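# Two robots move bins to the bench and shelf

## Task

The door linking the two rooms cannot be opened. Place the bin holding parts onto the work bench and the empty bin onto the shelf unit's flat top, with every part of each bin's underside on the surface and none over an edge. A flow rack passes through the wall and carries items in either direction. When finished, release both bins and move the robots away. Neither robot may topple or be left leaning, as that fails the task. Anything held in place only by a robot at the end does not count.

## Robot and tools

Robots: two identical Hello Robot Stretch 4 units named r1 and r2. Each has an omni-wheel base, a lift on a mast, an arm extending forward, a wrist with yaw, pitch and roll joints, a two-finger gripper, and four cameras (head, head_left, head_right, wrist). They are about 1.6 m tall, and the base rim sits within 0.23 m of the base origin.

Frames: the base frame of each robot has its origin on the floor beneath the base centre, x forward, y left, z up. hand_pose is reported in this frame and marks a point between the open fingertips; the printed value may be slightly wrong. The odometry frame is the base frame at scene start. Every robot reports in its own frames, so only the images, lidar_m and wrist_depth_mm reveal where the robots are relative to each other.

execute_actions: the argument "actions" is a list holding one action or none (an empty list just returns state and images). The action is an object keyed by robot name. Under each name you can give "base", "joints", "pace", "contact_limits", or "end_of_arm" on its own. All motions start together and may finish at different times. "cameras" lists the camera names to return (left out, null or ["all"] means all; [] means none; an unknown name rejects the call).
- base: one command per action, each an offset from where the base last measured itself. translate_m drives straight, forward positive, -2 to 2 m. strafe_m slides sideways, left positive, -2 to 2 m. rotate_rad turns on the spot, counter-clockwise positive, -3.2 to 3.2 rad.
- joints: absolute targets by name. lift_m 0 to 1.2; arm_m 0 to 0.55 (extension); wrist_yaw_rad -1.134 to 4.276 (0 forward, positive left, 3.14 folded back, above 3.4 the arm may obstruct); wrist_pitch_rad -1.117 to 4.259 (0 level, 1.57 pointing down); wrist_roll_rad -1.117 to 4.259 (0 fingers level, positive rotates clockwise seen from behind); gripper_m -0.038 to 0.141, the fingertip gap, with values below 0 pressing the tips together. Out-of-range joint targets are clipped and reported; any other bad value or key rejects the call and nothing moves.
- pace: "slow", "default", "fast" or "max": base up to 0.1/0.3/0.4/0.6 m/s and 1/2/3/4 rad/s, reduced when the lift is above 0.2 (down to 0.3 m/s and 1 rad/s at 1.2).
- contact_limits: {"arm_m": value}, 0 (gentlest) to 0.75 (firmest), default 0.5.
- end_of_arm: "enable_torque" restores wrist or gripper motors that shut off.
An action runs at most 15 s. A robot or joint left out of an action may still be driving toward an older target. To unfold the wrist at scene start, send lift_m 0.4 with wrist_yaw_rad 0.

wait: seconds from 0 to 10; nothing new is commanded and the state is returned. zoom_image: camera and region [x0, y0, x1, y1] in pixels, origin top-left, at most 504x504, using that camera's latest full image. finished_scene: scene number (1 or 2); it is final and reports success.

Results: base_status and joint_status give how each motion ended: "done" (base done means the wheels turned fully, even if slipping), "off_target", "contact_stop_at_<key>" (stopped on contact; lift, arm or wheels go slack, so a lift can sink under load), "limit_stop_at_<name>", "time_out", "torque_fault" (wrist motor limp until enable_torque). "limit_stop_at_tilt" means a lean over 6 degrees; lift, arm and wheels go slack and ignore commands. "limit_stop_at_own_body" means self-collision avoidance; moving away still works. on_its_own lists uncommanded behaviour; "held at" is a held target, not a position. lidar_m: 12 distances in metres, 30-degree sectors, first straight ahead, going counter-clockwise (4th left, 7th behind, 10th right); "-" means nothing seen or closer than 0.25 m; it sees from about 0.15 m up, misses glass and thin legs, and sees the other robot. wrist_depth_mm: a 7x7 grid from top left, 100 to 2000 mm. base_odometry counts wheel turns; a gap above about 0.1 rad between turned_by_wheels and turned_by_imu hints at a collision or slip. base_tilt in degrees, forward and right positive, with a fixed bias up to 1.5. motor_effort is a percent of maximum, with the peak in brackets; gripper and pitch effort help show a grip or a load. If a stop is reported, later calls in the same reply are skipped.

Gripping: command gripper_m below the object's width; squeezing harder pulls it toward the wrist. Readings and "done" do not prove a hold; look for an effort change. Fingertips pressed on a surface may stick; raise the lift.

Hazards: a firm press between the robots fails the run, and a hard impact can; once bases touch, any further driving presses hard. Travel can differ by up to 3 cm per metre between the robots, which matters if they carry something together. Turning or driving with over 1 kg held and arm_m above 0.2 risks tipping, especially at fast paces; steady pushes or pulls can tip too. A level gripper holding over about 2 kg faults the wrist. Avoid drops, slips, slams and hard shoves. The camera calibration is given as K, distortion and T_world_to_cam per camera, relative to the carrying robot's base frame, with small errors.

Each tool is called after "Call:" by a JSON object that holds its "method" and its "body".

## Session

Call:
{"method": "execute_actions", "body": {"actions": []}}

Scene clock: 0.00 s.
r1.base_odometry: x=+0.000 y=+0.000 heading=+0.000 (m, m, rad; r1's odometry frame)
r1.turned_by_wheels: +0.000 (rad since the last result)
r1.turned_by_imu: +0.000 (rad since the last result)
r1.base_tilt: forward=+0.1 right=+0.3 (deg)
r1.lidar_m: 1.08 1.09 0.97 1.21 1.33 1.34 3.19 2.79 1.83 1.69 1.73 1.17
r1.base_status: not commanded
r1.joint_positions: lift_m=+0.237 arm_m=+0.000 wrist_yaw_rad=+3.128 wrist_pitch_rad=+0.000 wrist_roll_rad=-0.016 gripper_m=+0.057
r1.joint_status: not commanded
r1.motor_effort: lift_m=+20 arm_m=-1 wrist_yaw_rad=-2 wrist_pitch_rad=-6 wrist_roll_rad=-1 gripper_m=-7 wheel_0=+0 wheel_1=+1 wheel_2=+0 (%)
r1.hand_pose: x=-0.1162 y=+0.0912 z=+0.4152 quat_wxyz=(+0.007, +0.000, -0.008, +1.000) (m; r1's base frame)
r1.wrist_depth_mm: - 137 - - - - - / - 122 - - - - - / 104 136 208 - - - 1618 / 137 142 - - - - - / - - - - - - - / 1366 1397 196 1397 201 1397 1308 / 931 904 1025 - 976 917 991
r2.base_odometry: x=+0.000 y=+0.000 heading=+0.000 (m, m, rad; r2's odometry frame)
r2.turned_by_wheels: +0.000 (rad since the last result)
r2.turned_by_imu: +0.000 (rad since the last result)
r2.base_tilt: forward=+0.1 right=+0.6 (deg)
r2.lidar_m: 1.16 1.08 1.15 1.59 1.58 1.67 2.32 3.14 1.67 1.42 3.12 1.12
r2.base_status: not commanded
r2.joint_positions: lift_m=+0.261 arm_m=-0.002 wrist_yaw_rad=+3.155 wrist_pitch_rad=-0.017 wrist_roll_rad=-0.004 gripper_m=+0.057
r2.joint_status: not commanded
r2.motor_effort: lift_m=+17 arm_m=+0 wrist_yaw_rad=-1 wrist_pitch_rad=-8 wrist_roll_rad=-1 gripper_m=-2 wheel_0=+0 wheel_1=+0 wheel_2=+0 (%)
r2.hand_pose: x=-0.1209 y=+0.0836 z=+0.4443 quat_wxyz=(-0.007, +0.009, -0.002, +1.000) (m; r2's base frame)
r2.wrist_depth_mm: - 132 - - - 1708 1430 / - 126 195 - - 1708 1430 / - 130 186 - - 1756 1464 / 118 134 - - - 1756 1430 / - - - - - 1756 1464 / 1708 1661 190 1576 192 1499 1397 / 1118 1042 1098 120 1060 960 1008
pictures: r1_head_camera, r1_head_left_camera, r1_head_right_camera, r1_wrist_camera, r2_head_camera, r2_head_left_camera, r2_head_right_camera, r2_wrist_camera
camera_calibration (this result's frames):
r1_wrist_camera: T_world_to_cam=[[0.0317335, 0.999226, 0.0232251, -0.102554], [0.0360509, 0.0220774, -0.999106, 0.471747], [-0.998846, 0.0325425, -0.0353225, 0.126949], [0, 0, 0, 1]] pos_world=[0.11305, 0.0879287, 0.478191]
r2_wrist_camera: T_world_to_cam=[[0.00819937, 0.999542, -0.0291279, -0.073932], [0.0201194, -0.0292879, -0.999369, 0.497034], [-0.999764, 0.00760816, -0.0203503, 0.114532], [0, 0, 0, 1]] pos_world=[0.105111, 0.0875838, 0.496897]
Images, in order (width x height): r1_head_camera 420x560, r1_head_left_camera 420x672, r1_head_right_camera 420x672, r1_wrist_camera 616x392, r2_head_camera 420x560, r2_head_left_camera 420x672, r2_head_right_camera 420x672, r2_wrist_camera 616x392.

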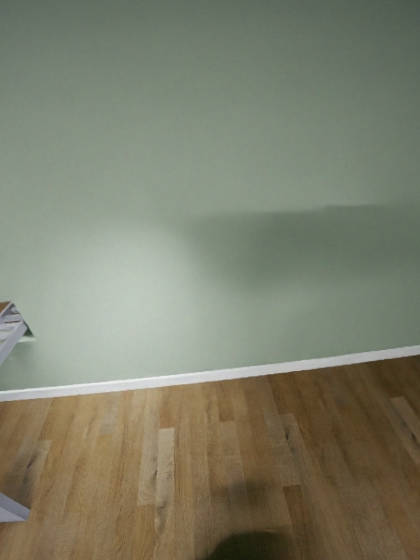

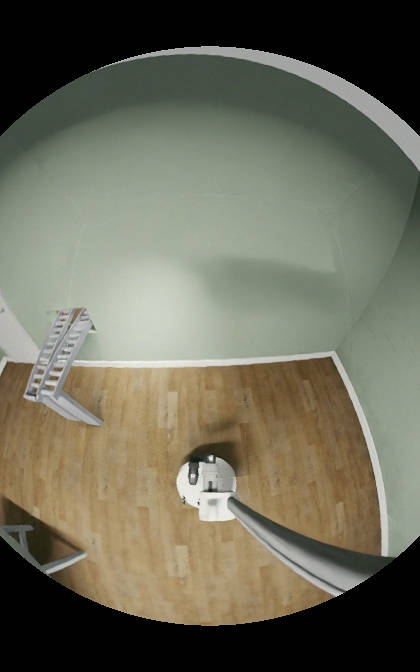

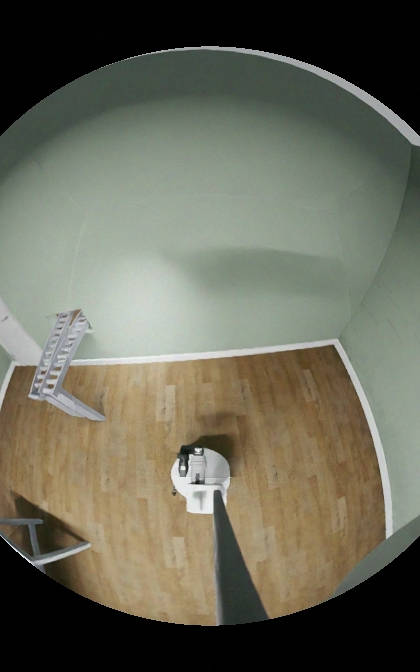

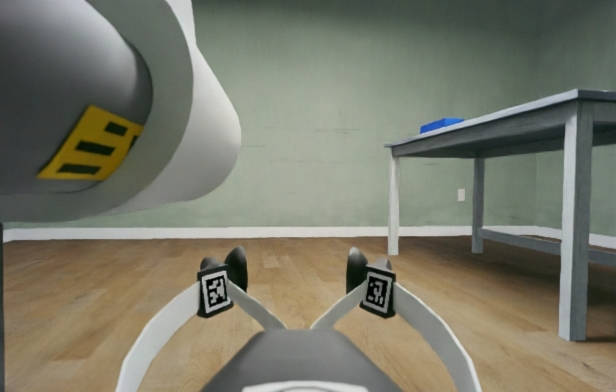

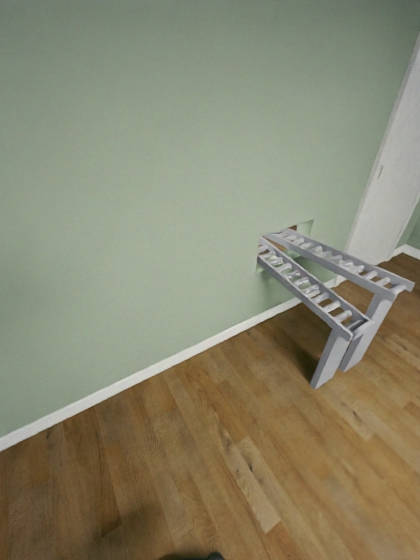

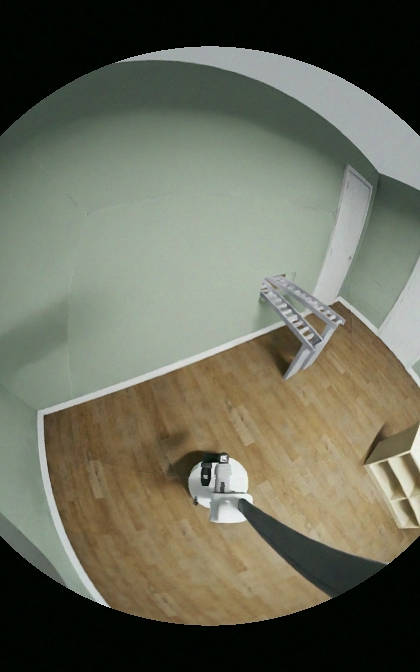

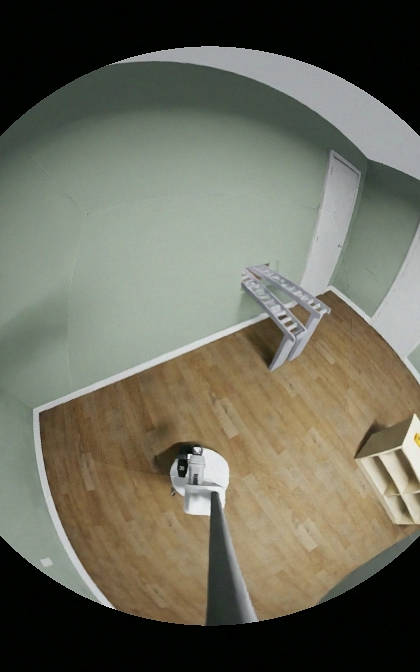

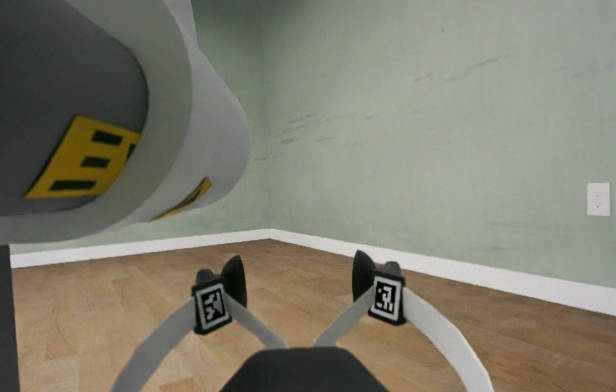

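Call:
{"method": "execute_actions", "body": {"actions": [{"r1":{"base":{"rotate_rad":2.4},"joints":{"lift_m":0.4,"wrist_yaw_rad":0}},"r2":{"base":{"rotate_rad":-1.3},"joints":{"lift_m":0.4,"wrist_yaw_rad":0}}}], "cameras": ["r1_head_camera","r1_head_left_camera","r2_head_camera","r2_head_left_camera"]}}

Scene clock: 4.30 s.
r1.base_odometry: x=+0.000 y=+0.000 heading=+2.399 (m, m, rad; r1's odometry frame)
r1.turned_by_wheels: +2.399 (rad since the last result)
r1.turned_by_imu: +2.342 (rad since the last result)
r1.base_tilt: forward=+0.1 right=+0.3 (deg)
r1.lidar_m: 1.30 1.83 3.19 2.10 1.69 1.70 1.33 1.08 1.07 1.06 0.97 1.93
r1.base_status: done
r1.joint_positions: lift_m=+0.400 arm_m=+0.000 wrist_yaw_rad=+0.000 wrist_pitch_rad=+0.000 wrist_roll_rad=-0.016 gripper_m=+0.057
r1.joint_status: all done
r1.motor_effort: lift_m=+22(27) arm_m=-2(2) wrist_yaw_rad=-3(12) wrist_pitch_rad=-6(6) wrist_roll_rad=+0(1) gripper_m=-5(4) wheel_0=-4(9) wheel_1=-2(8) wheel_2=-2(10) (%)
r1.hand_pose: x=+0.4596 y=-0.0873 z=+0.5781 quat_wxyz=(+1.000, -0.008, +0.000, +0.000) (m; r1's base frame)
r1.wrist_depth_mm: - - - - - - - / - - - - - - - / - - - - - - - / - - - - - - - / - - - - - - - / 1756 1863 196 1708 201 1983 1921 / 1255 1182 1336 - 1308 1205 1336
r2.base_odometry: x=+0.000 y=+0.000 heading=-1.300 (m, m, rad; r2's odometry frame)
r2.turned_by_wheels: -1.300 (rad since the last result)
r2.turned_by_imu: -1.328 (rad since the last result)
r2.base_tilt: forward=+0.1 right=+0.7 (deg)
r2.lidar_m: 1.59 1.11 1.18 1.09 1.11 1.29 1.58 1.57 1.86 3.15 3.16 1.41
r2.base_status: done
r2.joint_positions: lift_m=+0.400 arm_m=-0.002 wrist_yaw_rad=+0.000 wrist_pitch_rad=-0.017 wrist_roll_rad=-0.004 gripper_m=+0.057
r2.joint_status: all done
r2.motor_effort: lift_m=+22(24) arm_m=+0(0) wrist_yaw_rad=-2(8) wrist_pitch_rad=-8(9) wrist_roll_rad=-1(2) gripper_m=-5(5) wheel_0=+2(5) wheel_1=+1(7) wheel_2=+1(10) (%)
r2.hand_pose: x=+0.4571 y=-0.0873 z=+0.5828 quat_wxyz=(+1.000, -0.002, -0.009, +0.000) (m; r2's base frame)
r2.wrist_depth_mm: - - - - - - - / - - - - - - - / - - - - - - - / - - - - 1430 1618 1430 / - - - - 1229 1537 1397 / - - 190 1921 193 1576 1430 / 1430 1308 1397 120 1255 1205 1255
pictures: r1_head_camera, r1_head_left_camera, r2_head_camera, r2_head_left_camera
Images, in order (width x height): r1_head_camera 420x560, r1_head_left_camera 420x672, r2_head_camera 420x560, r2_head_left_camera 420x672.

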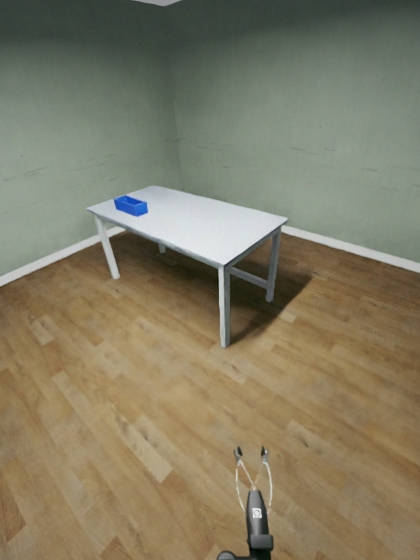

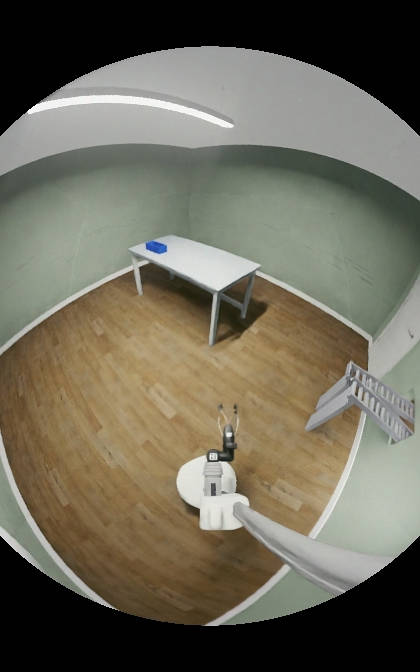

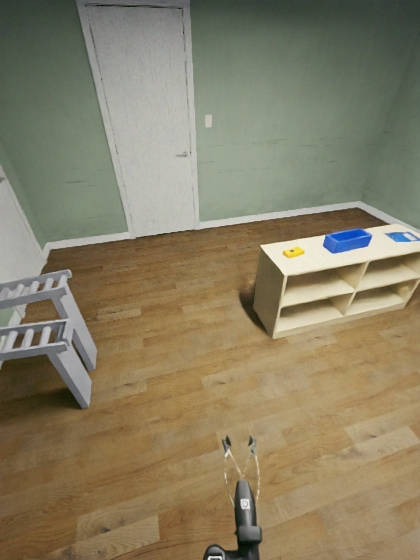

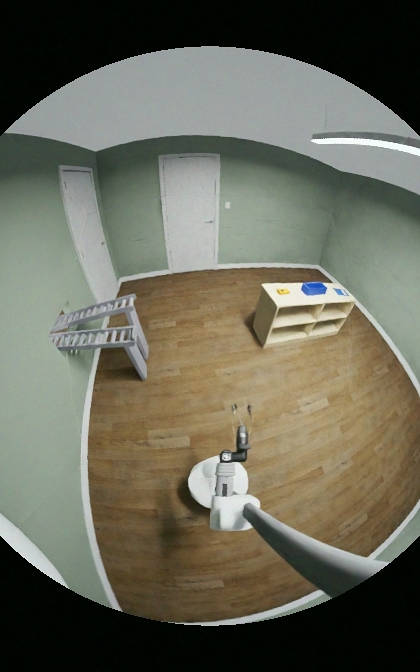

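Call:
{"method": "execute_actions", "body": {"actions": [{"r1":{"base":{"rotate_rad":-0.69},"joints":{"lift_m":1.15,"wrist_pitch_rad":1.57,"wrist_roll_rad":1.57,"gripper_m":0.141}},"r2":{"base":{"rotate_rad":0.285},"joints":{"lift_m":1.0,"wrist_pitch_rad":1.57,"wrist_roll_rad":1.57,"gripper_m":0.141}}}], "cameras": []}}

Call:
{"method": "execute_actions", "body": {"actions": [{"r1":{"base":{"strafe_m":2.0},"pace":"fast"},"r2":{"base":{"strafe_m":-1.3},"pace":"fast"}}], "cameras": ["r1_head_left_camera","r2_head_left_camera","r1_head_right_camera","r2_head_right_camera"]}}

Scene clock: 9.23 s.
r1.base_odometry: x=+0.000 y=+0.000 heading=+1.710 (m, m, rad; r1's odometry frame)
r1.turned_by_wheels: -0.689 (rad since the last result)
r1.turned_by_imu: -0.671 (rad since the last result)
r1.base_tilt: forward=+0.1 right=+0.3 (deg)
r1.lidar_m: 2.96 1.31 1.46 3.17 2.44 1.77 1.70 1.54 1.14 1.08 1.12 0.94
r1.base_status: done
r1.joint_positions: lift_m=+1.150 arm_m=+0.000 wrist_yaw_rad=+0.000 wrist_pitch_rad=+1.570 wrist_roll_rad=+1.570 gripper_m=+0.141
r1.joint_status: all done
r1.motor_effort: lift_m=+23(25) arm_m=-1(1) wrist_yaw_rad=-2(3) wrist_pitch_rad=+1(4) wrist_roll_rad=+1(4) gripper_m=-3(2) wheel_0=+4(8) wheel_1=+3(10) wheel_2=+3(11) (%)
r1.hand_pose: x=+0.1714 y=-0.0874 z=+1.0395 quat_wxyz=(+0.501, +0.500, +0.500, -0.499) (m; r1's base frame)
r1.wrist_depth_mm: 1205 1229 1229 1229 1281 1255 1255 / 1205 1205 1255 1255 1255 1281 1255 / 1255 1229 1255 1205 1281 1281 1308 / 1205 1205 1229 1025 1060 1308 1281 / 1229 1255 1281 1060 1060 1255 1281 / 1205 1229 1255 1060 1281 1255 1308 / 1255 1255 1308 - 1336 1308 1308
r2.base_odometry: x=+0.000 y=+0.000 heading=-1.015 (m, m, rad; r2's odometry frame)
r2.turned_by_wheels: +0.285 (rad since the last result)
r2.turned_by_imu: +0.289 (rad since the last result)
r2.base_tilt: forward=+0.0 right=+0.7 (deg)
r2.lidar_m: 3.10 1.12 1.16 1.11 1.18 1.66 1.58 1.65 2.36 3.14 1.65 1.41
r2.base_status: done
r2.joint_positions: lift_m=+1.000 arm_m=-0.002 wrist_yaw_rad=+0.000 wrist_pitch_rad=+1.570 wrist_roll_rad=+1.570 gripper_m=+0.141
r2.joint_status: all done
r2.motor_effort: lift_m=+22(24) arm_m=+0(0) wrist_yaw_rad=+0(2) wrist_pitch_rad=-1(7) wrist_roll_rad=+0(5) gripper_m=-1(4) wheel_0=-1(4) wheel_1=+0(4) wheel_2=-1(9) (%)
r2.hand_pose: x=+0.1690 y=-0.0874 z=+0.8893 quat_wxyz=(+0.501, +0.500, +0.500, -0.499) (m; r2's base frame)
r2.wrist_depth_mm: 1078 1078 1078 1098 1098 1118 1138 / 1078 1078 1098 1098 1118 1118 1138 / 1060 1098 1098 1098 1118 1118 1138 / 1098 1098 1098 904 904 535 399 / 1098 1098 1118 904 904 1138 1160 / 1078 196 1118 917 917 1160 1160 / 1098 1118 1138 120 1138 1160 1182
pictures: none
No camera images: the call's "cameras" was empty. Leave "cameras" out to get every camera's image.

Scene clock: 16.90 s.
r1.base_odometry: x=-1.981 y=-0.278 heading=+1.710 (m, m, rad; r1's odometry frame)
r1.turned_by_wheels: +0.000 (rad since the last result)
r1.turned_by_imu: +0.003 (rad since the last result)
r1.base_tilt: forward=+0.0 right=+0.3 (deg)
r1.lidar_m: 1.03 1.08 1.23 1.18 1.25 1.75 1.68 1.75 2.42 3.08 1.49 1.07
r1.base_status: done
r1.joint_positions: lift_m=+1.150 arm_m=+0.000 wrist_yaw_rad=+0.000 wrist_pitch_rad=+1.570 wrist_roll_rad=+1.570 gripper_m=+0.141
r1.joint_status: not commanded
r1.motor_effort: lift_m=+23(23) arm_m=-2(1) wrist_yaw_rad=-2(2) wrist_pitch_rad=+2(2) wrist_roll_rad=+1(3) gripper_m=+2(1) wheel_0=-2(13) wheel_1=+1(11) wheel_2=+0(3) (%)
r1.hand_pose: x=+0.1714 y=-0.0874 z=+1.0395 quat_wxyz=(+0.501, +0.500, +0.500, -0.499) (m; r1's base frame)
r1.wrist_depth_mm: 1229 1229 1229 1255 1281 1255 1255 / 1229 1229 1255 1229 1255 1255 1281 / 1229 1205 1205 1281 1255 1281 1281 / 1229 1229 1281 1042 1060 1281 1281 / 1205 1229 1281 1060 1060 1281 1308 / 1229 1229 1229 1078 1281 1281 1308 / 1229 1229 1255 - 1281 1308 1308
r2.base_odometry: x=-1.104 y=-0.686 heading=-1.015 (m, m, rad; r2's odometry frame)
r2.turned_by_wheels: +0.000 (rad since the last result)
r2.turned_by_imu: +0.000 (rad since the last result)
r2.base_tilt: forward=+0.1 right=+0.6 (deg)
r2.lidar_m: 1.12 1.19 1.99 2.43 2.29 1.70 1.64 1.70 1.92 1.84 1.93 1.16
r2.base_status: done
r2.joint_positions: lift_m=+1.000 arm_m=-0.002 wrist_yaw_rad=+0.000 wrist_pitch_rad=+1.570 wrist_roll_rad=+1.570 gripper_m=+0.141
r2.joint_status: not commanded
r2.motor_effort: lift_m=+22(22) arm_m=+0(0) wrist_yaw_rad=-1(2) wrist_pitch_rad=-1(1) wrist_roll_rad=-1(0) gripper_m=-1(4) wheel_0=+0(9) wheel_1=+1(9) wheel_2=+0(2) (%)
r2.hand_pose: x=+0.1689 y=-0.0874 z=+0.8894 quat_wxyz=(+0.501, +0.500, +0.500, -0.499) (m; r2's base frame)
r2.wrist_depth_mm: 1060 1060 1098 1098 1098 1118 1118 / 1060 1078 1098 1098 1118 1138 1138 / 1078 1098 1098 1118 1118 1138 1138 / 1078 1098 1098 891 904 535 397 / 1098 1098 1118 917 917 1138 1160 / 1098 196 1098 917 917 1138 1182 / 1098 1118 1118 120 1138 1160 1182
pictures: r1_head_left_camera, r1_head_right_camera, r2_head_left_camera, r2_head_right_camera
Images, in order (width x height): r1_head_left_camera 420x672, r1_head_right_camera 420x672, r2_head_left_camera 420x672, r2_head_right_camera 420x672.

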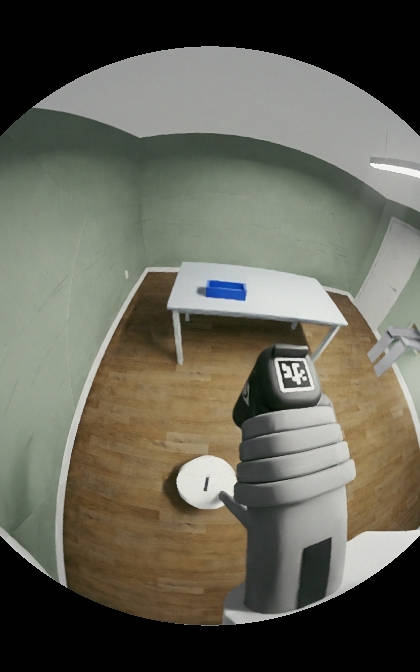

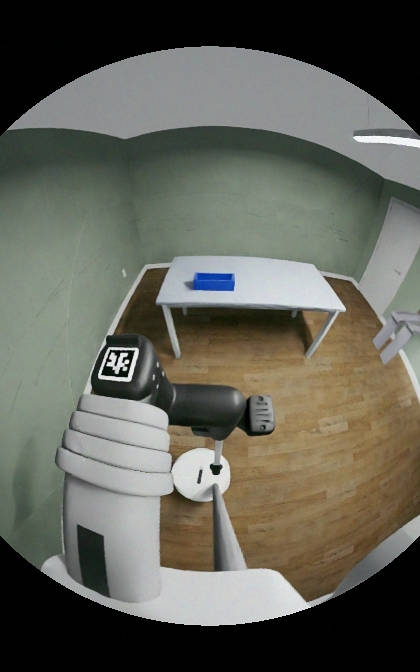

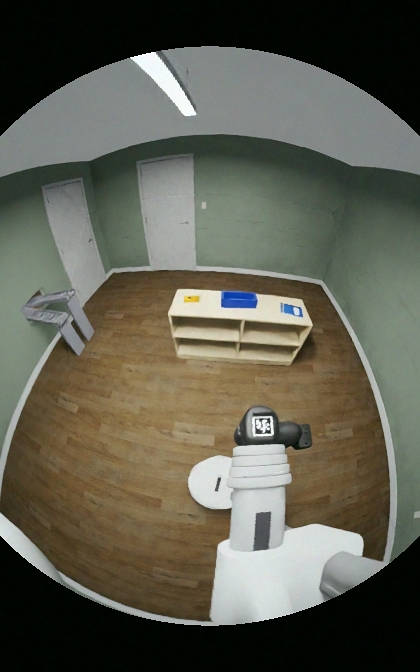

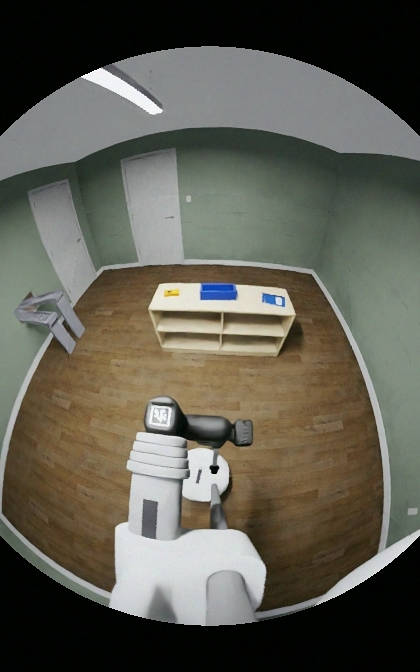

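Call:
{"method": "execute_actions", "body": {"actions": [{"r1":{"base":{"translate_m":0.62},"joints":{"arm_m":0.3}},"r2":{"base":{"translate_m":0.74},"joints":{"arm_m":0.3}}}], "cameras": ["r1_wrist_camera","r2_wrist_camera"]}}

Scene clock: 21.23 s.
r1.base_odometry: x=-2.067 y=+0.336 heading=+1.710 (m, m, rad; r1's odometry frame)
r1.turned_by_wheels: +0.000 (rad since the last result)
r1.turned_by_imu: -0.002 (rad since the last result)
r1.base_tilt: forward=+0.1 right=+0.4 (deg)
r1.lidar_m: 0.42 0.46 1.21 1.16 1.24 1.73 2.32 2.41 3.22 2.43 0.61 0.44
r1.base_status: done
r1.joint_positions: lift_m=+1.150 arm_m=+0.299 wrist_yaw_rad=+0.000 wrist_pitch_rad=+1.570 wrist_roll_rad=+1.570 gripper_m=+0.141
r1.joint_status: all done
r1.motor_effort: lift_m=+22(23) arm_m=+4(5) wrist_yaw_rad=-3(2) wrist_pitch_rad=+1(1) wrist_roll_rad=+2(1) gripper_m=-6(0) wheel_0=+3(9) wheel_1=+1(7) wheel_2=+0(10) (%)
r1.hand_pose: x=+0.4705 y=-0.0874 z=+1.0396 quat_wxyz=(+0.501, +0.500, +0.500, -0.499) (m; r1's base frame)
r1.wrist_depth_mm: 480 488 484 1229 1281 1281 1255 / 480 484 492 1255 1255 1255 1281 / 484 459 492 1281 1281 1255 1308 / 484 477 496 1255 1078 1078 1308 / 488 433 496 1308 1078 1078 1308 / 492 404 433 504 1281 1255 1308 / 496 442 500 - 1308 1308 1308
r2.base_odometry: x=-0.714 y=-1.315 heading=-1.015 (m, m, rad; r2's odometry frame)
r2.turned_by_wheels: +0.000 (rad since the last result)
r2.turned_by_imu: -0.003 (rad since the last result)
r2.base_tilt: forward=+0.1 right=+0.7 (deg)
r2.lidar_m: 0.39 0.40 0.60 1.72 2.53 2.47 2.37 2.50 1.93 1.86 0.57 0.42
r2.base_status: done
r2.joint_positions: lift_m=+1.000 arm_m=+0.299 wrist_yaw_rad=+0.000 wrist_pitch_rad=+1.570 wrist_roll_rad=+1.570 gripper_m=+0.141
r2.joint_status: all done
r2.motor_effort: lift_m=+21(21) arm_m=+7(8) wrist_yaw_rad=+2(1) wrist_pitch_rad=-1(1) wrist_roll_rad=+0(0) gripper_m=+0(1) wheel_0=+1(4) wheel_1=-1(2) wheel_2=-2(9) (%)
r2.hand_pose: x=+0.4699 y=-0.0874 z=+0.8894 quat_wxyz=(+0.501, +0.500, +0.500, -0.499) (m; r2's base frame)
r2.wrist_depth_mm: 484 484 492 496 1098 1118 1118 / 484 484 496 496 1118 1138 1138 / 484 455 488 500 1118 1160 1138 / 484 480 488 504 1118 917 931 / 492 469 469 504 1008 917 1138 / 1078 196 427 508 1118 931 1160 / 1078 433 421 120 1138 1160 1160
pictures: r1_wrist_camera, r2_wrist_camera
camera_calibration (this result's frames):
r1_wrist_camera: T_world_to_cam=[[-0.999811, -0.00852339, 0.0174873, 0.446007], [-0.00789605, 0.999334, 0.035635, 0.108823], [-0.0177793, 0.0354902, -0.999212, 1.28155], [0, 0, 0, 1]] pos_world=[0.469567, -0.150431, 1.26886]
r2_wrist_camera: T_world_to_cam=[[-0.999299, 0.0311329, 0.0207807, 0.449573], [0.0318885, 0.998803, 0.0370799, 0.0875151], [-0.0196015, 0.0377166, -0.999096, 1.12812], [0, 0, 0, 1]] pos_world=[0.46858, -0.143956, 1.11451]
Images, in order (width x height): r1_wrist_camera 616x392, r2_wrist_camera 616x392.

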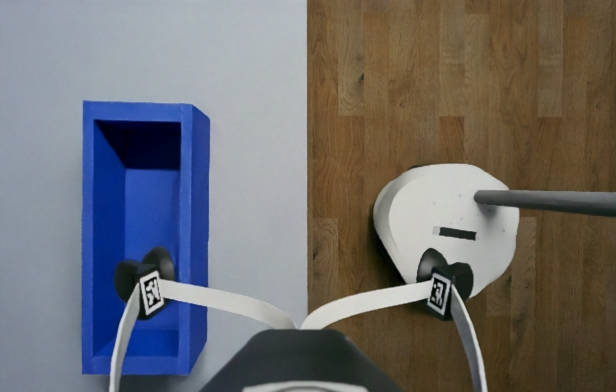

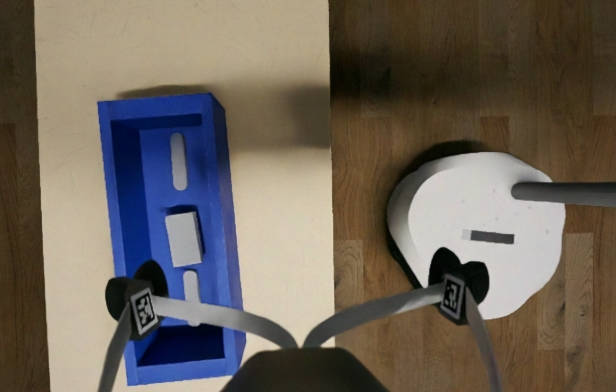

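Call:
{"method": "execute_actions", "body": {"actions": [{"r1":{"joints":{"arm_m":0.48,"lift_m":0.98}},"r2":{"joints":{"arm_m":0.44,"lift_m":0.84}}}], "cameras": ["r1_wrist_camera","r2_wrist_camera"]}}

Scene clock: 23.47 s.
r1.base_odometry: x=-2.067 y=+0.336 heading=+1.710 (m, m, rad; r1's odometry frame)
r1.turned_by_wheels: +0.000 (rad since the last result)
r1.turned_by_imu: +0.001 (rad since the last result)
r1.base_tilt: forward=+0.1 right=+0.4 (deg)
r1.lidar_m: 0.41 0.46 1.23 1.18 1.24 1.74 2.30 2.43 3.20 2.43 0.61 0.45
r1.base_status: not commanded
r1.joint_positions: lift_m=+0.980 arm_m=+0.479 wrist_yaw_rad=+0.000 wrist_pitch_rad=+1.570 wrist_roll_rad=+1.570 gripper_m=+0.141
r1.joint_status: all done
r1.motor_effort: lift_m=+18(20) arm_m=+5(4) wrist_yaw_rad=-3(3) wrist_pitch_rad=+0(1) wrist_roll_rad=+1(2) gripper_m=+3(2) wheel_0=+3(3) wheel_1=+1(1) wheel_2=+0(0) (%)
r1.hand_pose: x=+0.6504 y=-0.0874 z=+0.8699 quat_wxyz=(+0.501, +0.500, +0.500, -0.499) (m; r1's base frame)
r1.wrist_depth_mm: 317 322 324 325 329 334 1098 / 319 322 317 267 277 336 1118 / 320 322 319 320 320 336 1138 / 322 324 319 322 324 338 904 / 322 325 320 324 317 340 917 / 324 327 242 322 262 342 917 / 325 330 332 - 338 343 1138
r2.base_odometry: x=-0.714 y=-1.315 heading=-1.015 (m, m, rad; r2's odometry frame)
r2.turned_by_wheels: +0.000 (rad since the last result)
r2.turned_by_imu: -0.001 (rad since the last result)
r2.base_tilt: forward=+0.1 right=+0.7 (deg)
r2.lidar_m: 0.39 0.44 0.61 1.69 2.52 2.47 2.36 2.50 1.95 1.86 0.56 0.42
r2.base_status: not commanded
r2.joint_positions: lift_m=+0.840 arm_m=+0.439 wrist_yaw_rad=+0.000 wrist_pitch_rad=+1.570 wrist_roll_rad=+1.570 gripper_m=+0.141
r2.joint_status: all done
r2.motor_effort: lift_m=+12(21) arm_m=+7(10) wrist_yaw_rad=-1(1) wrist_pitch_rad=-1(1) wrist_roll_rad=+0(0) gripper_m=+0(0) wheel_0=+1(1) wheel_1=-1(1) wheel_2=-1(1) (%)
r2.hand_pose: x=+0.6099 y=-0.0874 z=+0.7301 quat_wxyz=(+0.500, +0.500, +0.500, -0.500) (m; r2's base frame)
r2.wrist_depth_mm: 917 330 332 336 342 345 976 / 917 332 287 303 343 347 976 / 931 332 329 330 343 349 976 / 931 334 330 332 345 351 759 / 931 336 330 332 334 349 768 / 931 196 268 334 268 353 768 / 931 338 342 120 340 355 1025
pictures: r1_wrist_camera, r2_wrist_camera
camera_calibration (this result's frames):
r1_wrist_camera: T_world_to_cam=[[-0.999809, -0.00855097, 0.0176023, 0.628764], [-0.00791952, 0.999333, 0.0356359, 0.116302], [-0.0178953, 0.0354897, -0.99921, 1.11535], [0, 0, 0, 1]] pos_world=[0.649524, -0.150431, 1.09925]
r2_wrist_camera: T_world_to_cam=[[-0.999295, 0.0311936, 0.0208699, 0.592657], [0.0319525, 0.998801, 0.0370771, 0.0889214], [-0.0196884, 0.0377178, -0.999094, 0.971788], [0, 0, 0, 1]] pos_world=[0.608531, -0.143956, 0.955242]
Images, in order (width x height): r1_wrist_camera 616x392, r2_wrist_camera 616x392.

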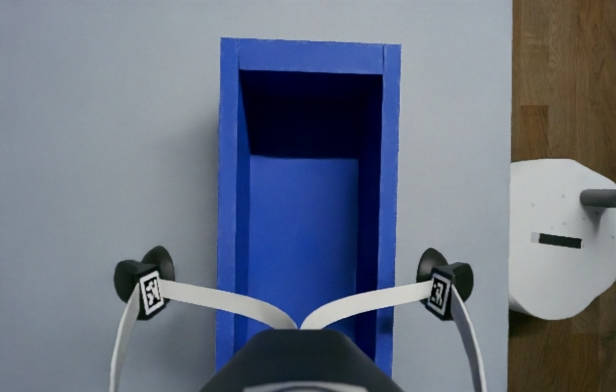

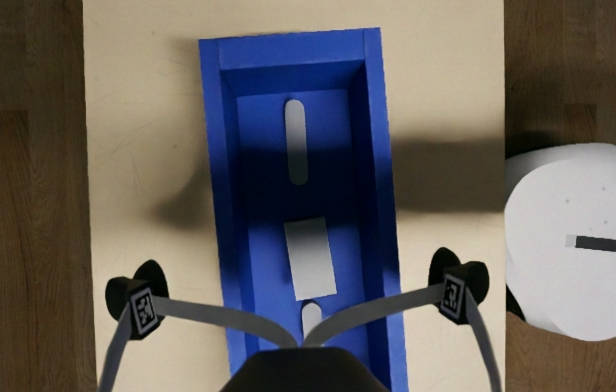

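Call:
{"method": "execute_actions", "body": {"actions": [{"r1":{"joints":{"arm_m":0.475,"lift_m":0.922},"pace":"slow"},"r2":{"joints":{"arm_m":0.433,"lift_m":0.772},"pace":"slow"}}], "cameras": ["r1_wrist_camera","r2_wrist_camera"]}}

Call:
{"method": "execute_actions", "body": {"actions": [{"r1":{"joints":{"gripper_m":0.04}},"r2":{"joints":{"gripper_m":0.02}}}], "cameras": ["r1_wrist_camera","r2_wrist_camera"]}}

Call:
{"method": "execute_actions", "body": {"actions": [{"r1":{"joints":{"lift_m":1.1}},"r2":{"joints":{"lift_m":0.95},"pace":"slow"}}], "cameras": ["r1_wrist_camera","r2_wrist_camera"]}}

Scene clock: 25.50 s.
r1.base_odometry: x=-2.067 y=+0.336 heading=+1.710 (m, m, rad; r1's odometry frame)
r1.turned_by_wheels: +0.000 (rad since the last result)
r1.turned_by_imu: +0.001 (rad since the last result)
r1.base_tilt: forward=+0.0 right=+0.4 (deg)
r1.lidar_m: 0.42 0.42 1.24 1.16 1.25 1.73 2.30 2.42 3.17 2.45 0.62 0.45
r1.base_status: not commanded
r1.joint_positions: lift_m=+0.922 arm_m=+0.476 wrist_yaw_rad=+0.000 wrist_pitch_rad=+1.571 wrist_roll_rad=+1.570 gripper_m=+0.141
r1.joint_status: all done
r1.motor_effort: lift_m=+14(20) arm_m=-5(4) wrist_yaw_rad=-3(2) wrist_pitch_rad=-3(3) wrist_roll_rad=+0(2) gripper_m=+1(3) wheel_0=+3(3) wheel_1=+1(1) wheel_2=+0(0) (%)
r1.hand_pose: x=+0.6466 y=-0.0874 z=+0.8122 quat_wxyz=(+0.500, +0.500, +0.500, -0.500) (m; r1's base frame)
r1.wrist_depth_mm: 263 267 181 183 186 277 1060 / 264 267 221 262 216 278 1078 / 266 268 241 264 224 279 1042 / 266 270 246 265 222 281 842 / 268 270 250 266 220 282 854 / 270 270 186 266 196 283 854 / 271 273 211 - 247 285 1078
r2.base_odometry: x=-0.714 y=-1.315 heading=-1.015 (m, m, rad; r2's odometry frame)
r2.turned_by_wheels: +0.000 (rad since the last result)
r2.turned_by_imu: -0.001 (rad since the last result)
r2.base_tilt: forward=+0.1 right=+0.7 (deg)
r2.lidar_m: 0.40 0.43 0.62 1.70 2.53 2.49 2.37 2.49 1.93 1.85 0.57 0.40
r2.base_status: not commanded
r2.joint_positions: lift_m=+0.772 arm_m=+0.434 wrist_yaw_rad=+0.000 wrist_pitch_rad=+1.571 wrist_roll_rad=+1.570 gripper_m=+0.141
r2.joint_status: all done
r2.motor_effort: lift_m=+12(13) arm_m=-7(9) wrist_yaw_rad=+0(1) wrist_pitch_rad=-4(4) wrist_roll_rad=+0(0) gripper_m=-1(0) wheel_0=+0(1) wheel_1=-2(1) wheel_2=-2(1) (%)
r2.hand_pose: x=+0.6053 y=-0.0874 z=+0.6622 quat_wxyz=(+0.500, +0.500, +0.500, -0.500) (m; r2's base frame)
r2.wrist_depth_mm: 263 264 181 193 198 276 891 / 264 266 236 262 224 279 904 / 266 267 254 264 236 279 707 / 267 268 236 265 220 281 691 / 268 270 224 236 228 283 691 / 268 196 185 235 191 283 707 / 271 272 193 120 209 285 931
pictures: r1_wrist_camera, r2_wrist_camera
camera_calibration (this result's frames):
r1_wrist_camera: T_world_to_cam=[[-0.999789, -0.00838029, 0.0187681, 0.625043], [-0.00770736, 0.999335, 0.0356449, 0.118185], [-0.0190544, 0.0354927, -0.999188, 1.05832], [0, 0, 0, 1]] pos_world=[0.645988, -0.150431, 1.04152]
r2_wrist_camera: T_world_to_cam=[[-0.999279, 0.0311936, 0.0216547, 0.588938], [0.0319816, 0.998801, 0.0370519, 0.0915861], [-0.020473, 0.0377178, -0.999079, 0.904298], [0, 0, 0, 1]] pos_world=[0.604098, -0.143956, 0.887318]
Images, in order (width x height): r1_wrist_camera 616x392, r2_wrist_camera 616x392.

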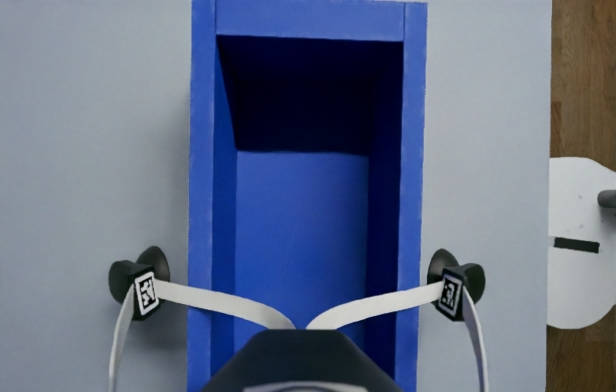

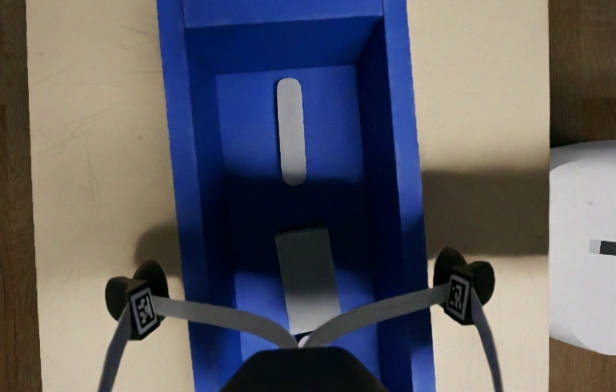

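Scene clock: 27.70 s.
r1.base_odometry: x=-2.067 y=+0.336 heading=+1.710 (m, m, rad; r1's odometry frame)
r1.turned_by_wheels: +0.000 (rad since the last result)
r1.turned_by_imu: +0.001 (rad since the last result)
r1.base_tilt: forward=+0.1 right=+0.3 (deg)
r1.lidar_m: 0.42 0.43 1.22 1.15 1.24 1.74 2.30 2.42 3.22 2.43 0.61 0.45
r1.base_status: not commanded
r1.joint_positions: lift_m=+0.922 arm_m=+0.476 wrist_yaw_rad=+0.000 wrist_pitch_rad=+1.570 wrist_roll_rad=+1.570 gripper_m=+0.041
r1.joint_status: all done
r1.motor_effort: lift_m=+19(19) arm_m=-4(5) wrist_yaw_rad=-1(0) wrist_pitch_rad=-1(6) wrist_roll_rad=+2(1) gripper_m=-31(32) wheel_0=+3(3) wheel_1=+1(1) wheel_2=+0(0) (%)
r1.hand_pose: x=+0.6467 y=-0.0874 z=+0.8119 quat_wxyz=(+0.500, +0.500, +0.500, -0.500) (m; r1's base frame)
r1.wrist_depth_mm: 260 264 163 172 167 276 1042 / 262 264 216 244 210 278 1060 / 263 266 219 245 208 277 1042 / 264 267 222 247 206 278 842 / 267 267 225 247 204 279 854 / 266 173 229 248 185 178 854 / 266 270 167 - 171 282 1078
r2.base_odometry: x=-0.714 y=-1.315 heading=-1.015 (m, m, rad; r2's odometry frame)
r2.turned_by_wheels: +0.000 (rad since the last result)
r2.turned_by_imu: -0.001 (rad since the last result)
r2.base_tilt: forward=+0.0 right=+0.6 (deg)
r2.lidar_m: 0.39 0.44 0.60 1.73 2.50 2.46 2.37 2.46 1.93 1.86 0.55 0.40
r2.base_status: not commanded
r2.joint_positions: lift_m=+0.772 arm_m=+0.434 wrist_yaw_rad=+0.000 wrist_pitch_rad=+1.570 wrist_roll_rad=+1.570 gripper_m=+0.021
r2.joint_status: all done
r2.motor_effort: lift_m=+14(14) arm_m=-7(7) wrist_yaw_rad=+1(0) wrist_pitch_rad=-1(3) wrist_roll_rad=+0(0) gripper_m=-40(38) wheel_0=+1(0) wheel_1=-1(1) wheel_2=-1(2) (%)
r2.hand_pose: x=+0.6054 y=-0.0874 z=+0.6620 quat_wxyz=(+0.501, +0.500, +0.500, -0.499) (m; r2's base frame)
r2.wrist_depth_mm: 260 262 185 193 175 276 904 / 263 264 236 239 185 277 904 / 263 264 237 239 193 278 707 / 265 266 238 240 198 279 691 / 266 267 238 209 185 281 699 / 267 166 228 210 193 170 691 / 150 270 160 158 164 282 286
pictures: r1_wrist_camera, r2_wrist_camera
camera_calibration (this result's frames):
r1_wrist_camera: T_world_to_cam=[[-0.999804, -0.00809938, 0.0180478, 0.625777], [-0.00745225, 0.999337, 0.0356394, 0.118038], [-0.0183245, 0.0354979, -0.999202, 1.05752], [0, 0, 0, 1]] pos_world=[0.645913, -0.150431, 1.04118]
r2_wrist_camera: T_world_to_cam=[[-0.999301, 0.0310694, 0.0208016, 0.589689], [0.0318258, 0.998805, 0.0370793, 0.0916655], [-0.0196247, 0.0377154, -0.999096, 0.903569], [0, 0, 0, 1]] pos_world=[0.604091, -0.143956, 0.887087]
Images, in order (width x height): r1_wrist_camera 616x392, r2_wrist_camera 616x392.

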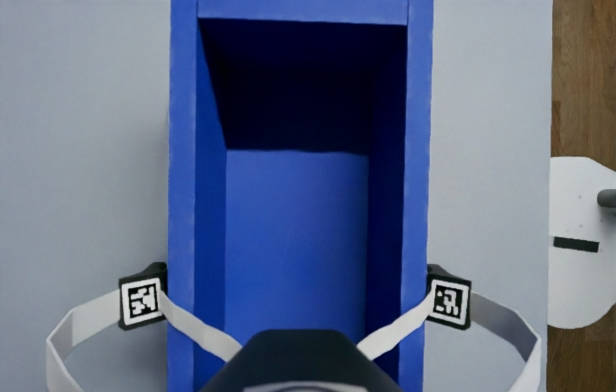

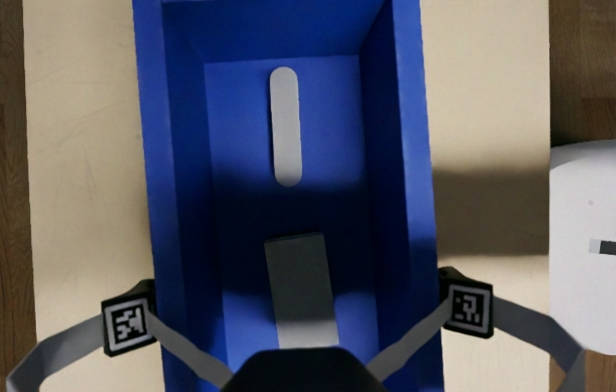

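Scene clock: 29.93 s.
r1.base_odometry: x=-2.067 y=+0.336 heading=+1.710 (m, m, rad; r1's odometry frame)
r1.turned_by_wheels: +0.000 (rad since the last result)
r1.turned_by_imu: +0.001 (rad since the last result)
r1.base_tilt: forward=+0.1 right=+0.3 (deg)
r1.lidar_m: 0.41 0.46 1.21 1.17 1.23 1.73 2.30 2.43 3.17 2.42 0.64 0.45
r1.base_status: not commanded
r1.joint_positions: lift_m=+1.100 arm_m=+0.476 wrist_yaw_rad=+0.000 wrist_pitch_rad=+1.570 wrist_roll_rad=+1.570 gripper_m=+0.041
r1.joint_status: all done
r1.motor_effort: lift_m=+24(27) arm_m=-4(4) wrist_yaw_rad=-2(1) wrist_pitch_rad=+0(1) wrist_roll_rad=+1(0) gripper_m=-29(35) wheel_0=+3(2) wheel_1=+2(1) wheel_2=+0(0) (%)
r1.hand_pose: x=+0.6467 y=-0.0874 z=+0.9894 quat_wxyz=(+0.500, +0.500, +0.500, -0.500) (m; r1's base frame)
r1.wrist_depth_mm: 427 436 163 171 167 1205 1255 / 433 433 216 243 210 1255 1229 / 433 439 220 246 208 1205 1255 / 439 436 222 246 206 1008 1025 / 439 442 226 248 204 1008 1042 / 436 172 229 249 186 178 1255 / 442 445 167 - 171 1229 1281
r2.base_odometry: x=-0.714 y=-1.315 heading=-1.015 (m, m, rad; r2's odometry frame)
r2.turned_by_wheels: +0.000 (rad since the last result)
r2.turned_by_imu: -0.001 (rad since the last result)
r2.base_tilt: forward=+0.1 right=+0.7 (deg)
r2.lidar_m: 0.40 0.43 0.62 1.71 2.55 2.47 2.35 2.47 1.95 1.86 0.57 0.42
r2.base_status: not commanded
r2.joint_positions: lift_m=+0.949 arm_m=+0.434 wrist_yaw_rad=+0.000 wrist_pitch_rad=+1.570 wrist_roll_rad=+1.570 gripper_m=+0.021
r2.joint_status: all done
r2.motor_effort: lift_m=+24(25) arm_m=-7(7) wrist_yaw_rad=+0(3) wrist_pitch_rad=-1(1) wrist_roll_rad=+0(0) gripper_m=-41(39) wheel_0=+1(0) wheel_1=-1(1) wheel_2=-1(1) (%)
r2.hand_pose: x=+0.6054 y=-0.0874 z=+0.8391 quat_wxyz=(+0.501, +0.500, +0.500, -0.499) (m; r2's base frame)
r2.wrist_depth_mm: 1025 436 185 192 177 1078 1078 / 1025 436 236 238 185 1078 1078 / 1025 439 236 239 193 1078 1078 / 1025 1025 238 239 198 866 878 / 1042 1042 238 209 185 878 878 / 1042 166 229 210 193 170 878 / 145 445 160 158 164 1118 1118
pictures: r1_wrist_camera, r2_wrist_camera
camera_calibration (this result's frames):
r1_wrist_camera: T_world_to_cam=[[-0.999805, -0.00816473, 0.0179653, 0.622675], [-0.00752051, 0.999336, 0.0356387, 0.111754], [-0.0182444, 0.0354967, -0.999203, 1.2349], [0, 0, 0, 1]] pos_world=[0.645924, -0.150431, 1.21875]
r2_wrist_camera: T_world_to_cam=[[-0.999301, 0.0310694, 0.0208016, 0.586], [0.0318259, 0.998805, 0.0370793, 0.0850964], [-0.0196247, 0.0377154, -0.999096, 1.08058], [0, 0, 0, 1]] pos_world=[0.604088, -0.143956, 1.06425]
Images, in order (width x height): r1_wrist_camera 616x392, r2_wrist_camera 616x392.

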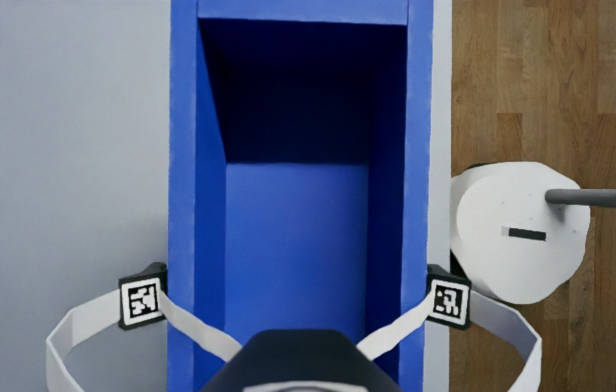

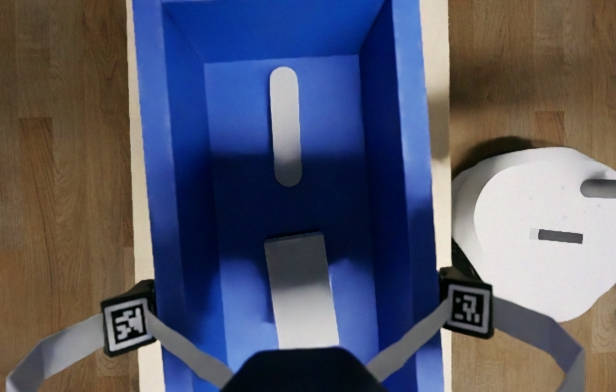

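Call:
{"method": "execute_actions", "body": {"actions": [{"r1":{"base":{"translate_m":-0.45},"joints":{"arm_m":0.2,"wrist_roll_rad":0}},"r2":{"base":{"translate_m":-0.45},"joints":{"arm_m":0.2,"wrist_roll_rad":0,"lift_m":1.0}}}], "cameras": []}}

Call:
{"method": "execute_actions", "body": {"actions": [{"r1":{"base":{"rotate_rad":-1.61},"pace":"slow"},"r2":{"base":{"rotate_rad":1.54},"pace":"slow"}}], "cameras": ["r1_head_left_camera","r2_head_right_camera","r1_wrist_camera","r2_wrist_camera"]}}

Scene clock: 34.53 s.
r1.base_odometry: x=-2.004 y=-0.109 heading=+1.710 (m, m, rad; r1's odometry frame)
r1.turned_by_wheels: +0.000 (rad since the last result)
r1.turned_by_imu: +0.003 (rad since the last result)
r1.base_tilt: forward=+0.1 right=+0.3 (deg)
r1.lidar_m: 0.25 0.90 1.23 1.18 1.25 1.73 1.85 1.96 2.74 2.75 1.23 0.25
r1.base_status: done
r1.joint_positions: lift_m=+1.100 arm_m=+0.201 wrist_yaw_rad=+0.000 wrist_pitch_rad=+1.570 wrist_roll_rad=+0.000 gripper_m=+0.041
r1.joint_status: all done
r1.motor_effort: lift_m=+24(24) arm_m=-4(4) wrist_yaw_rad=-2(4) wrist_pitch_rad=+0(1) wrist_roll_rad=+0(5) gripper_m=-31(34) wheel_0=-5(6) wheel_1=-3(4) wheel_2=+2(9) (%)
r1.hand_pose: x=+0.3718 y=-0.0874 z=+0.9895 quat_wxyz=(+0.707, +0.000, +0.707, +0.000) (m; r1's base frame)
r1.wrist_depth_mm: 1160 1182 163 171 166 1229 1229 / 1160 1182 216 244 211 1205 1229 / 1160 1182 220 246 208 1229 1205 / 1182 1182 223 245 206 1229 1229 / 1182 1182 224 247 203 1255 1229 / 1182 173 229 247 185 178 1255 / 1205 1205 167 - 171 1229 1255
r2.base_odometry: x=-0.951 y=-0.932 heading=-1.015 (m, m, rad; r2's odometry frame)
r2.turned_by_wheels: +0.000 (rad since the last result)
r2.turned_by_imu: +0.000 (rad since the last result)
r2.base_tilt: forward=+0.1 right=+0.7 (deg)
r2.lidar_m: 0.25 0.90 1.86 2.42 2.57 2.01 1.90 2.02 1.93 1.82 1.95 0.25
r2.base_status: done
r2.joint_positions: lift_m=+0.999 arm_m=+0.201 wrist_yaw_rad=+0.000 wrist_pitch_rad=+1.570 wrist_roll_rad=+0.000 gripper_m=+0.021
r2.joint_status: all done
r2.motor_effort: lift_m=+24(25) arm_m=-7(9) wrist_yaw_rad=+1(1) wrist_pitch_rad=-2(1) wrist_roll_rad=-2(5) gripper_m=-39(39) wheel_0=+1(5) wheel_1=+1(5) wheel_2=+1(10) (%)
r2.hand_pose: x=+0.3724 y=-0.0874 z=+0.8892 quat_wxyz=(+0.707, +0.000, +0.707, +0.000) (m; r2's base frame)
r2.wrist_depth_mm: 1060 991 185 193 176 1098 1098 / 1078 1078 236 238 185 1118 1098 / 1078 1098 237 239 193 1118 1118 / 1078 1098 237 240 199 1138 1138 / 1078 1118 237 209 185 1138 1118 / 1118 167 229 210 193 170 1138 / 150 1118 160 158 164 1138 1160
pictures: none
No camera images: the call's "cameras" was empty. Leave "cameras" out to get every camera's image.

Scene clock: 37.43 s.
r1.base_odometry: x=-2.005 y=-0.109 heading=+0.101 (m, m, rad; r1's odometry frame)
r1.turned_by_wheels: -1.609 (rad since the last result)
r1.turned_by_imu: -1.569 (rad since the last result)
r1.base_tilt: forward=+0.1 right=+0.3 (deg)
r1.lidar_m: 0.25 1.26 0.91 0.85 0.94 1.23 1.18 1.25 1.72 1.84 1.93 0.25
r1.base_status: done
r1.joint_positions: lift_m=+1.100 arm_m=+0.201 wrist_yaw_rad=+0.000 wrist_pitch_rad=+1.570 wrist_roll_rad=+0.000 gripper_m=+0.041
r1.joint_status: not commanded
r1.motor_effort: lift_m=+24(24) arm_m=-4(4) wrist_yaw_rad=-2(2) wrist_pitch_rad=-1(0) wrist_roll_rad=-1(0) gripper_m=-32(34) wheel_0=+6(7) wheel_1=+4(8) wheel_2=+3(8) (%)
r1.hand_pose: x=+0.3718 y=-0.0874 z=+0.9895 quat_wxyz=(+0.707, +0.000, +0.707, +0.000) (m; r1's base frame)
r1.wrist_depth_mm: 1182 1182 163 172 167 1205 1229 / 1205 1182 217 244 211 1229 1229 / 1182 1182 220 245 208 1205 1229 / 1160 1160 223 247 206 1229 1255 / 1182 1205 226 247 204 1229 1281 / 1182 172 229 248 185 178 1229 / 1160 1205 167 - 172 1229 1255
r2.base_odometry: x=-0.951 y=-0.932 heading=+0.525 (m, m, rad; r2's odometry frame)
r2.turned_by_wheels: +1.540 (rad since the last result)
r2.turned_by_imu: +1.571 (rad since the last result)
r2.base_tilt: forward=+0.1 right=+0.7 (deg)
r2.lidar_m: 0.25 2.49 1.99 1.90 2.01 1.98 1.87 1.94 0.89 0.84 0.89 0.25
r2.base_status: done
r2.joint_positions: lift_m=+0.999 arm_m=+0.201 wrist_yaw_rad=+0.000 wrist_pitch_rad=+1.570 wrist_roll_rad=+0.000 gripper_m=+0.021
r2.joint_status: not commanded
r2.motor_effort: lift_m=+24(24) arm_m=-7(7) wrist_yaw_rad=+2(1) wrist_pitch_rad=-1(1) wrist_roll_rad=-2(2) gripper_m=-39(40) wheel_0=-1(5) wheel_1=-2(6) wheel_2=-2(6) (%)
r2.hand_pose: x=+0.3725 y=-0.0874 z=+0.8892 quat_wxyz=(+0.707, +0.000, +0.707, +0.000) (m; r2's base frame)
r2.wrist_depth_mm: 1060 1078 185 193 177 1098 1118 / 1078 1098 236 238 185 1098 1118 / 1078 1078 237 238 193 1118 1138 / 1078 1078 237 240 198 1118 1118 / 1098 1098 237 210 185 1118 1138 / 1118 167 229 209 192 170 1118 / 145 1118 159 158 164 1160 1078
pictures: r1_head_left_camera, r1_wrist_camera, r2_head_right_camera, r2_wrist_camera
camera_calibration (this result's frames):
r1_wrist_camera: T_world_to_cam=[[0.00698128, -0.999805, 0.0184829, -0.113719], [-0.999369, -0.00633209, 0.0349525, 0.391236], [-0.0348286, -0.0187152, -0.999218, 1.23135], [0, 0, 0, 1]] pos_world=[0.434669, -0.0881742, 1.21881]
r2_wrist_camera: T_world_to_cam=[[-0.0325904, -0.999232, 0.0217584, -0.0988294], [-0.998795, 0.03336, 0.0359972, 0.391078], [-0.0366954, -0.020559, -0.999115, 1.12727], [0, 0, 0, 1]] pos_world=[0.428752, -0.0886243, 1.11435]
Images, in order (width x height): r1_head_left_camera 420x672, r1_wrist_camera 616x392, r2_head_right_camera 420x672, r2_wrist_camera 616x392.

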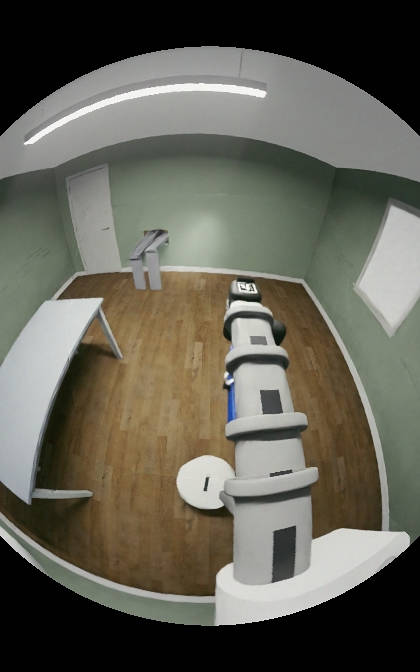

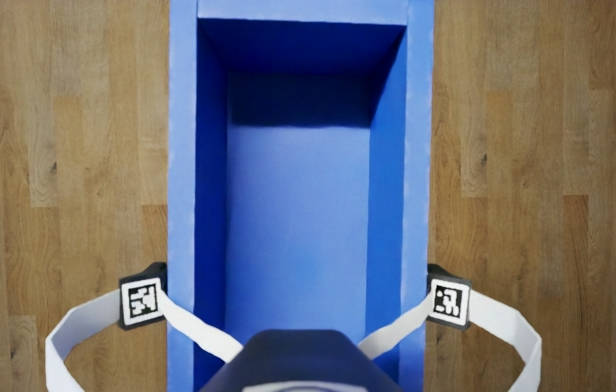

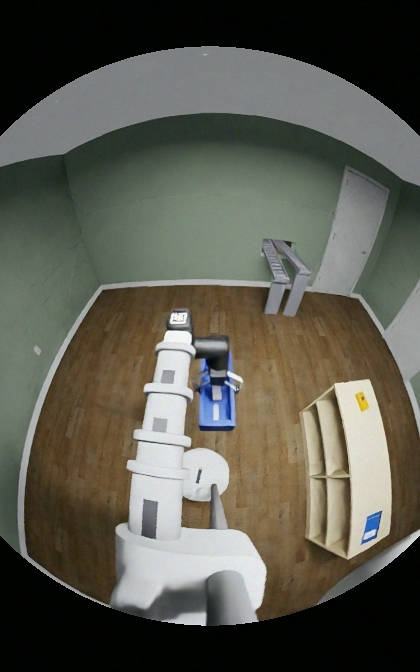

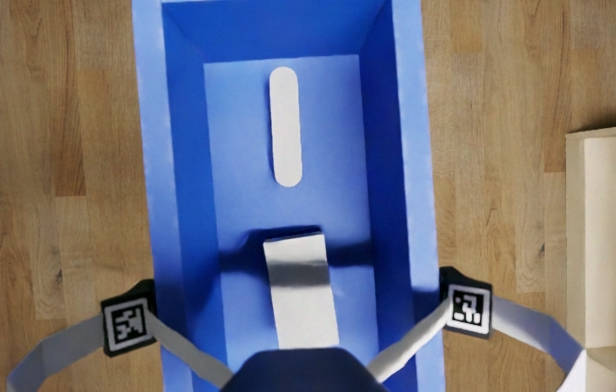

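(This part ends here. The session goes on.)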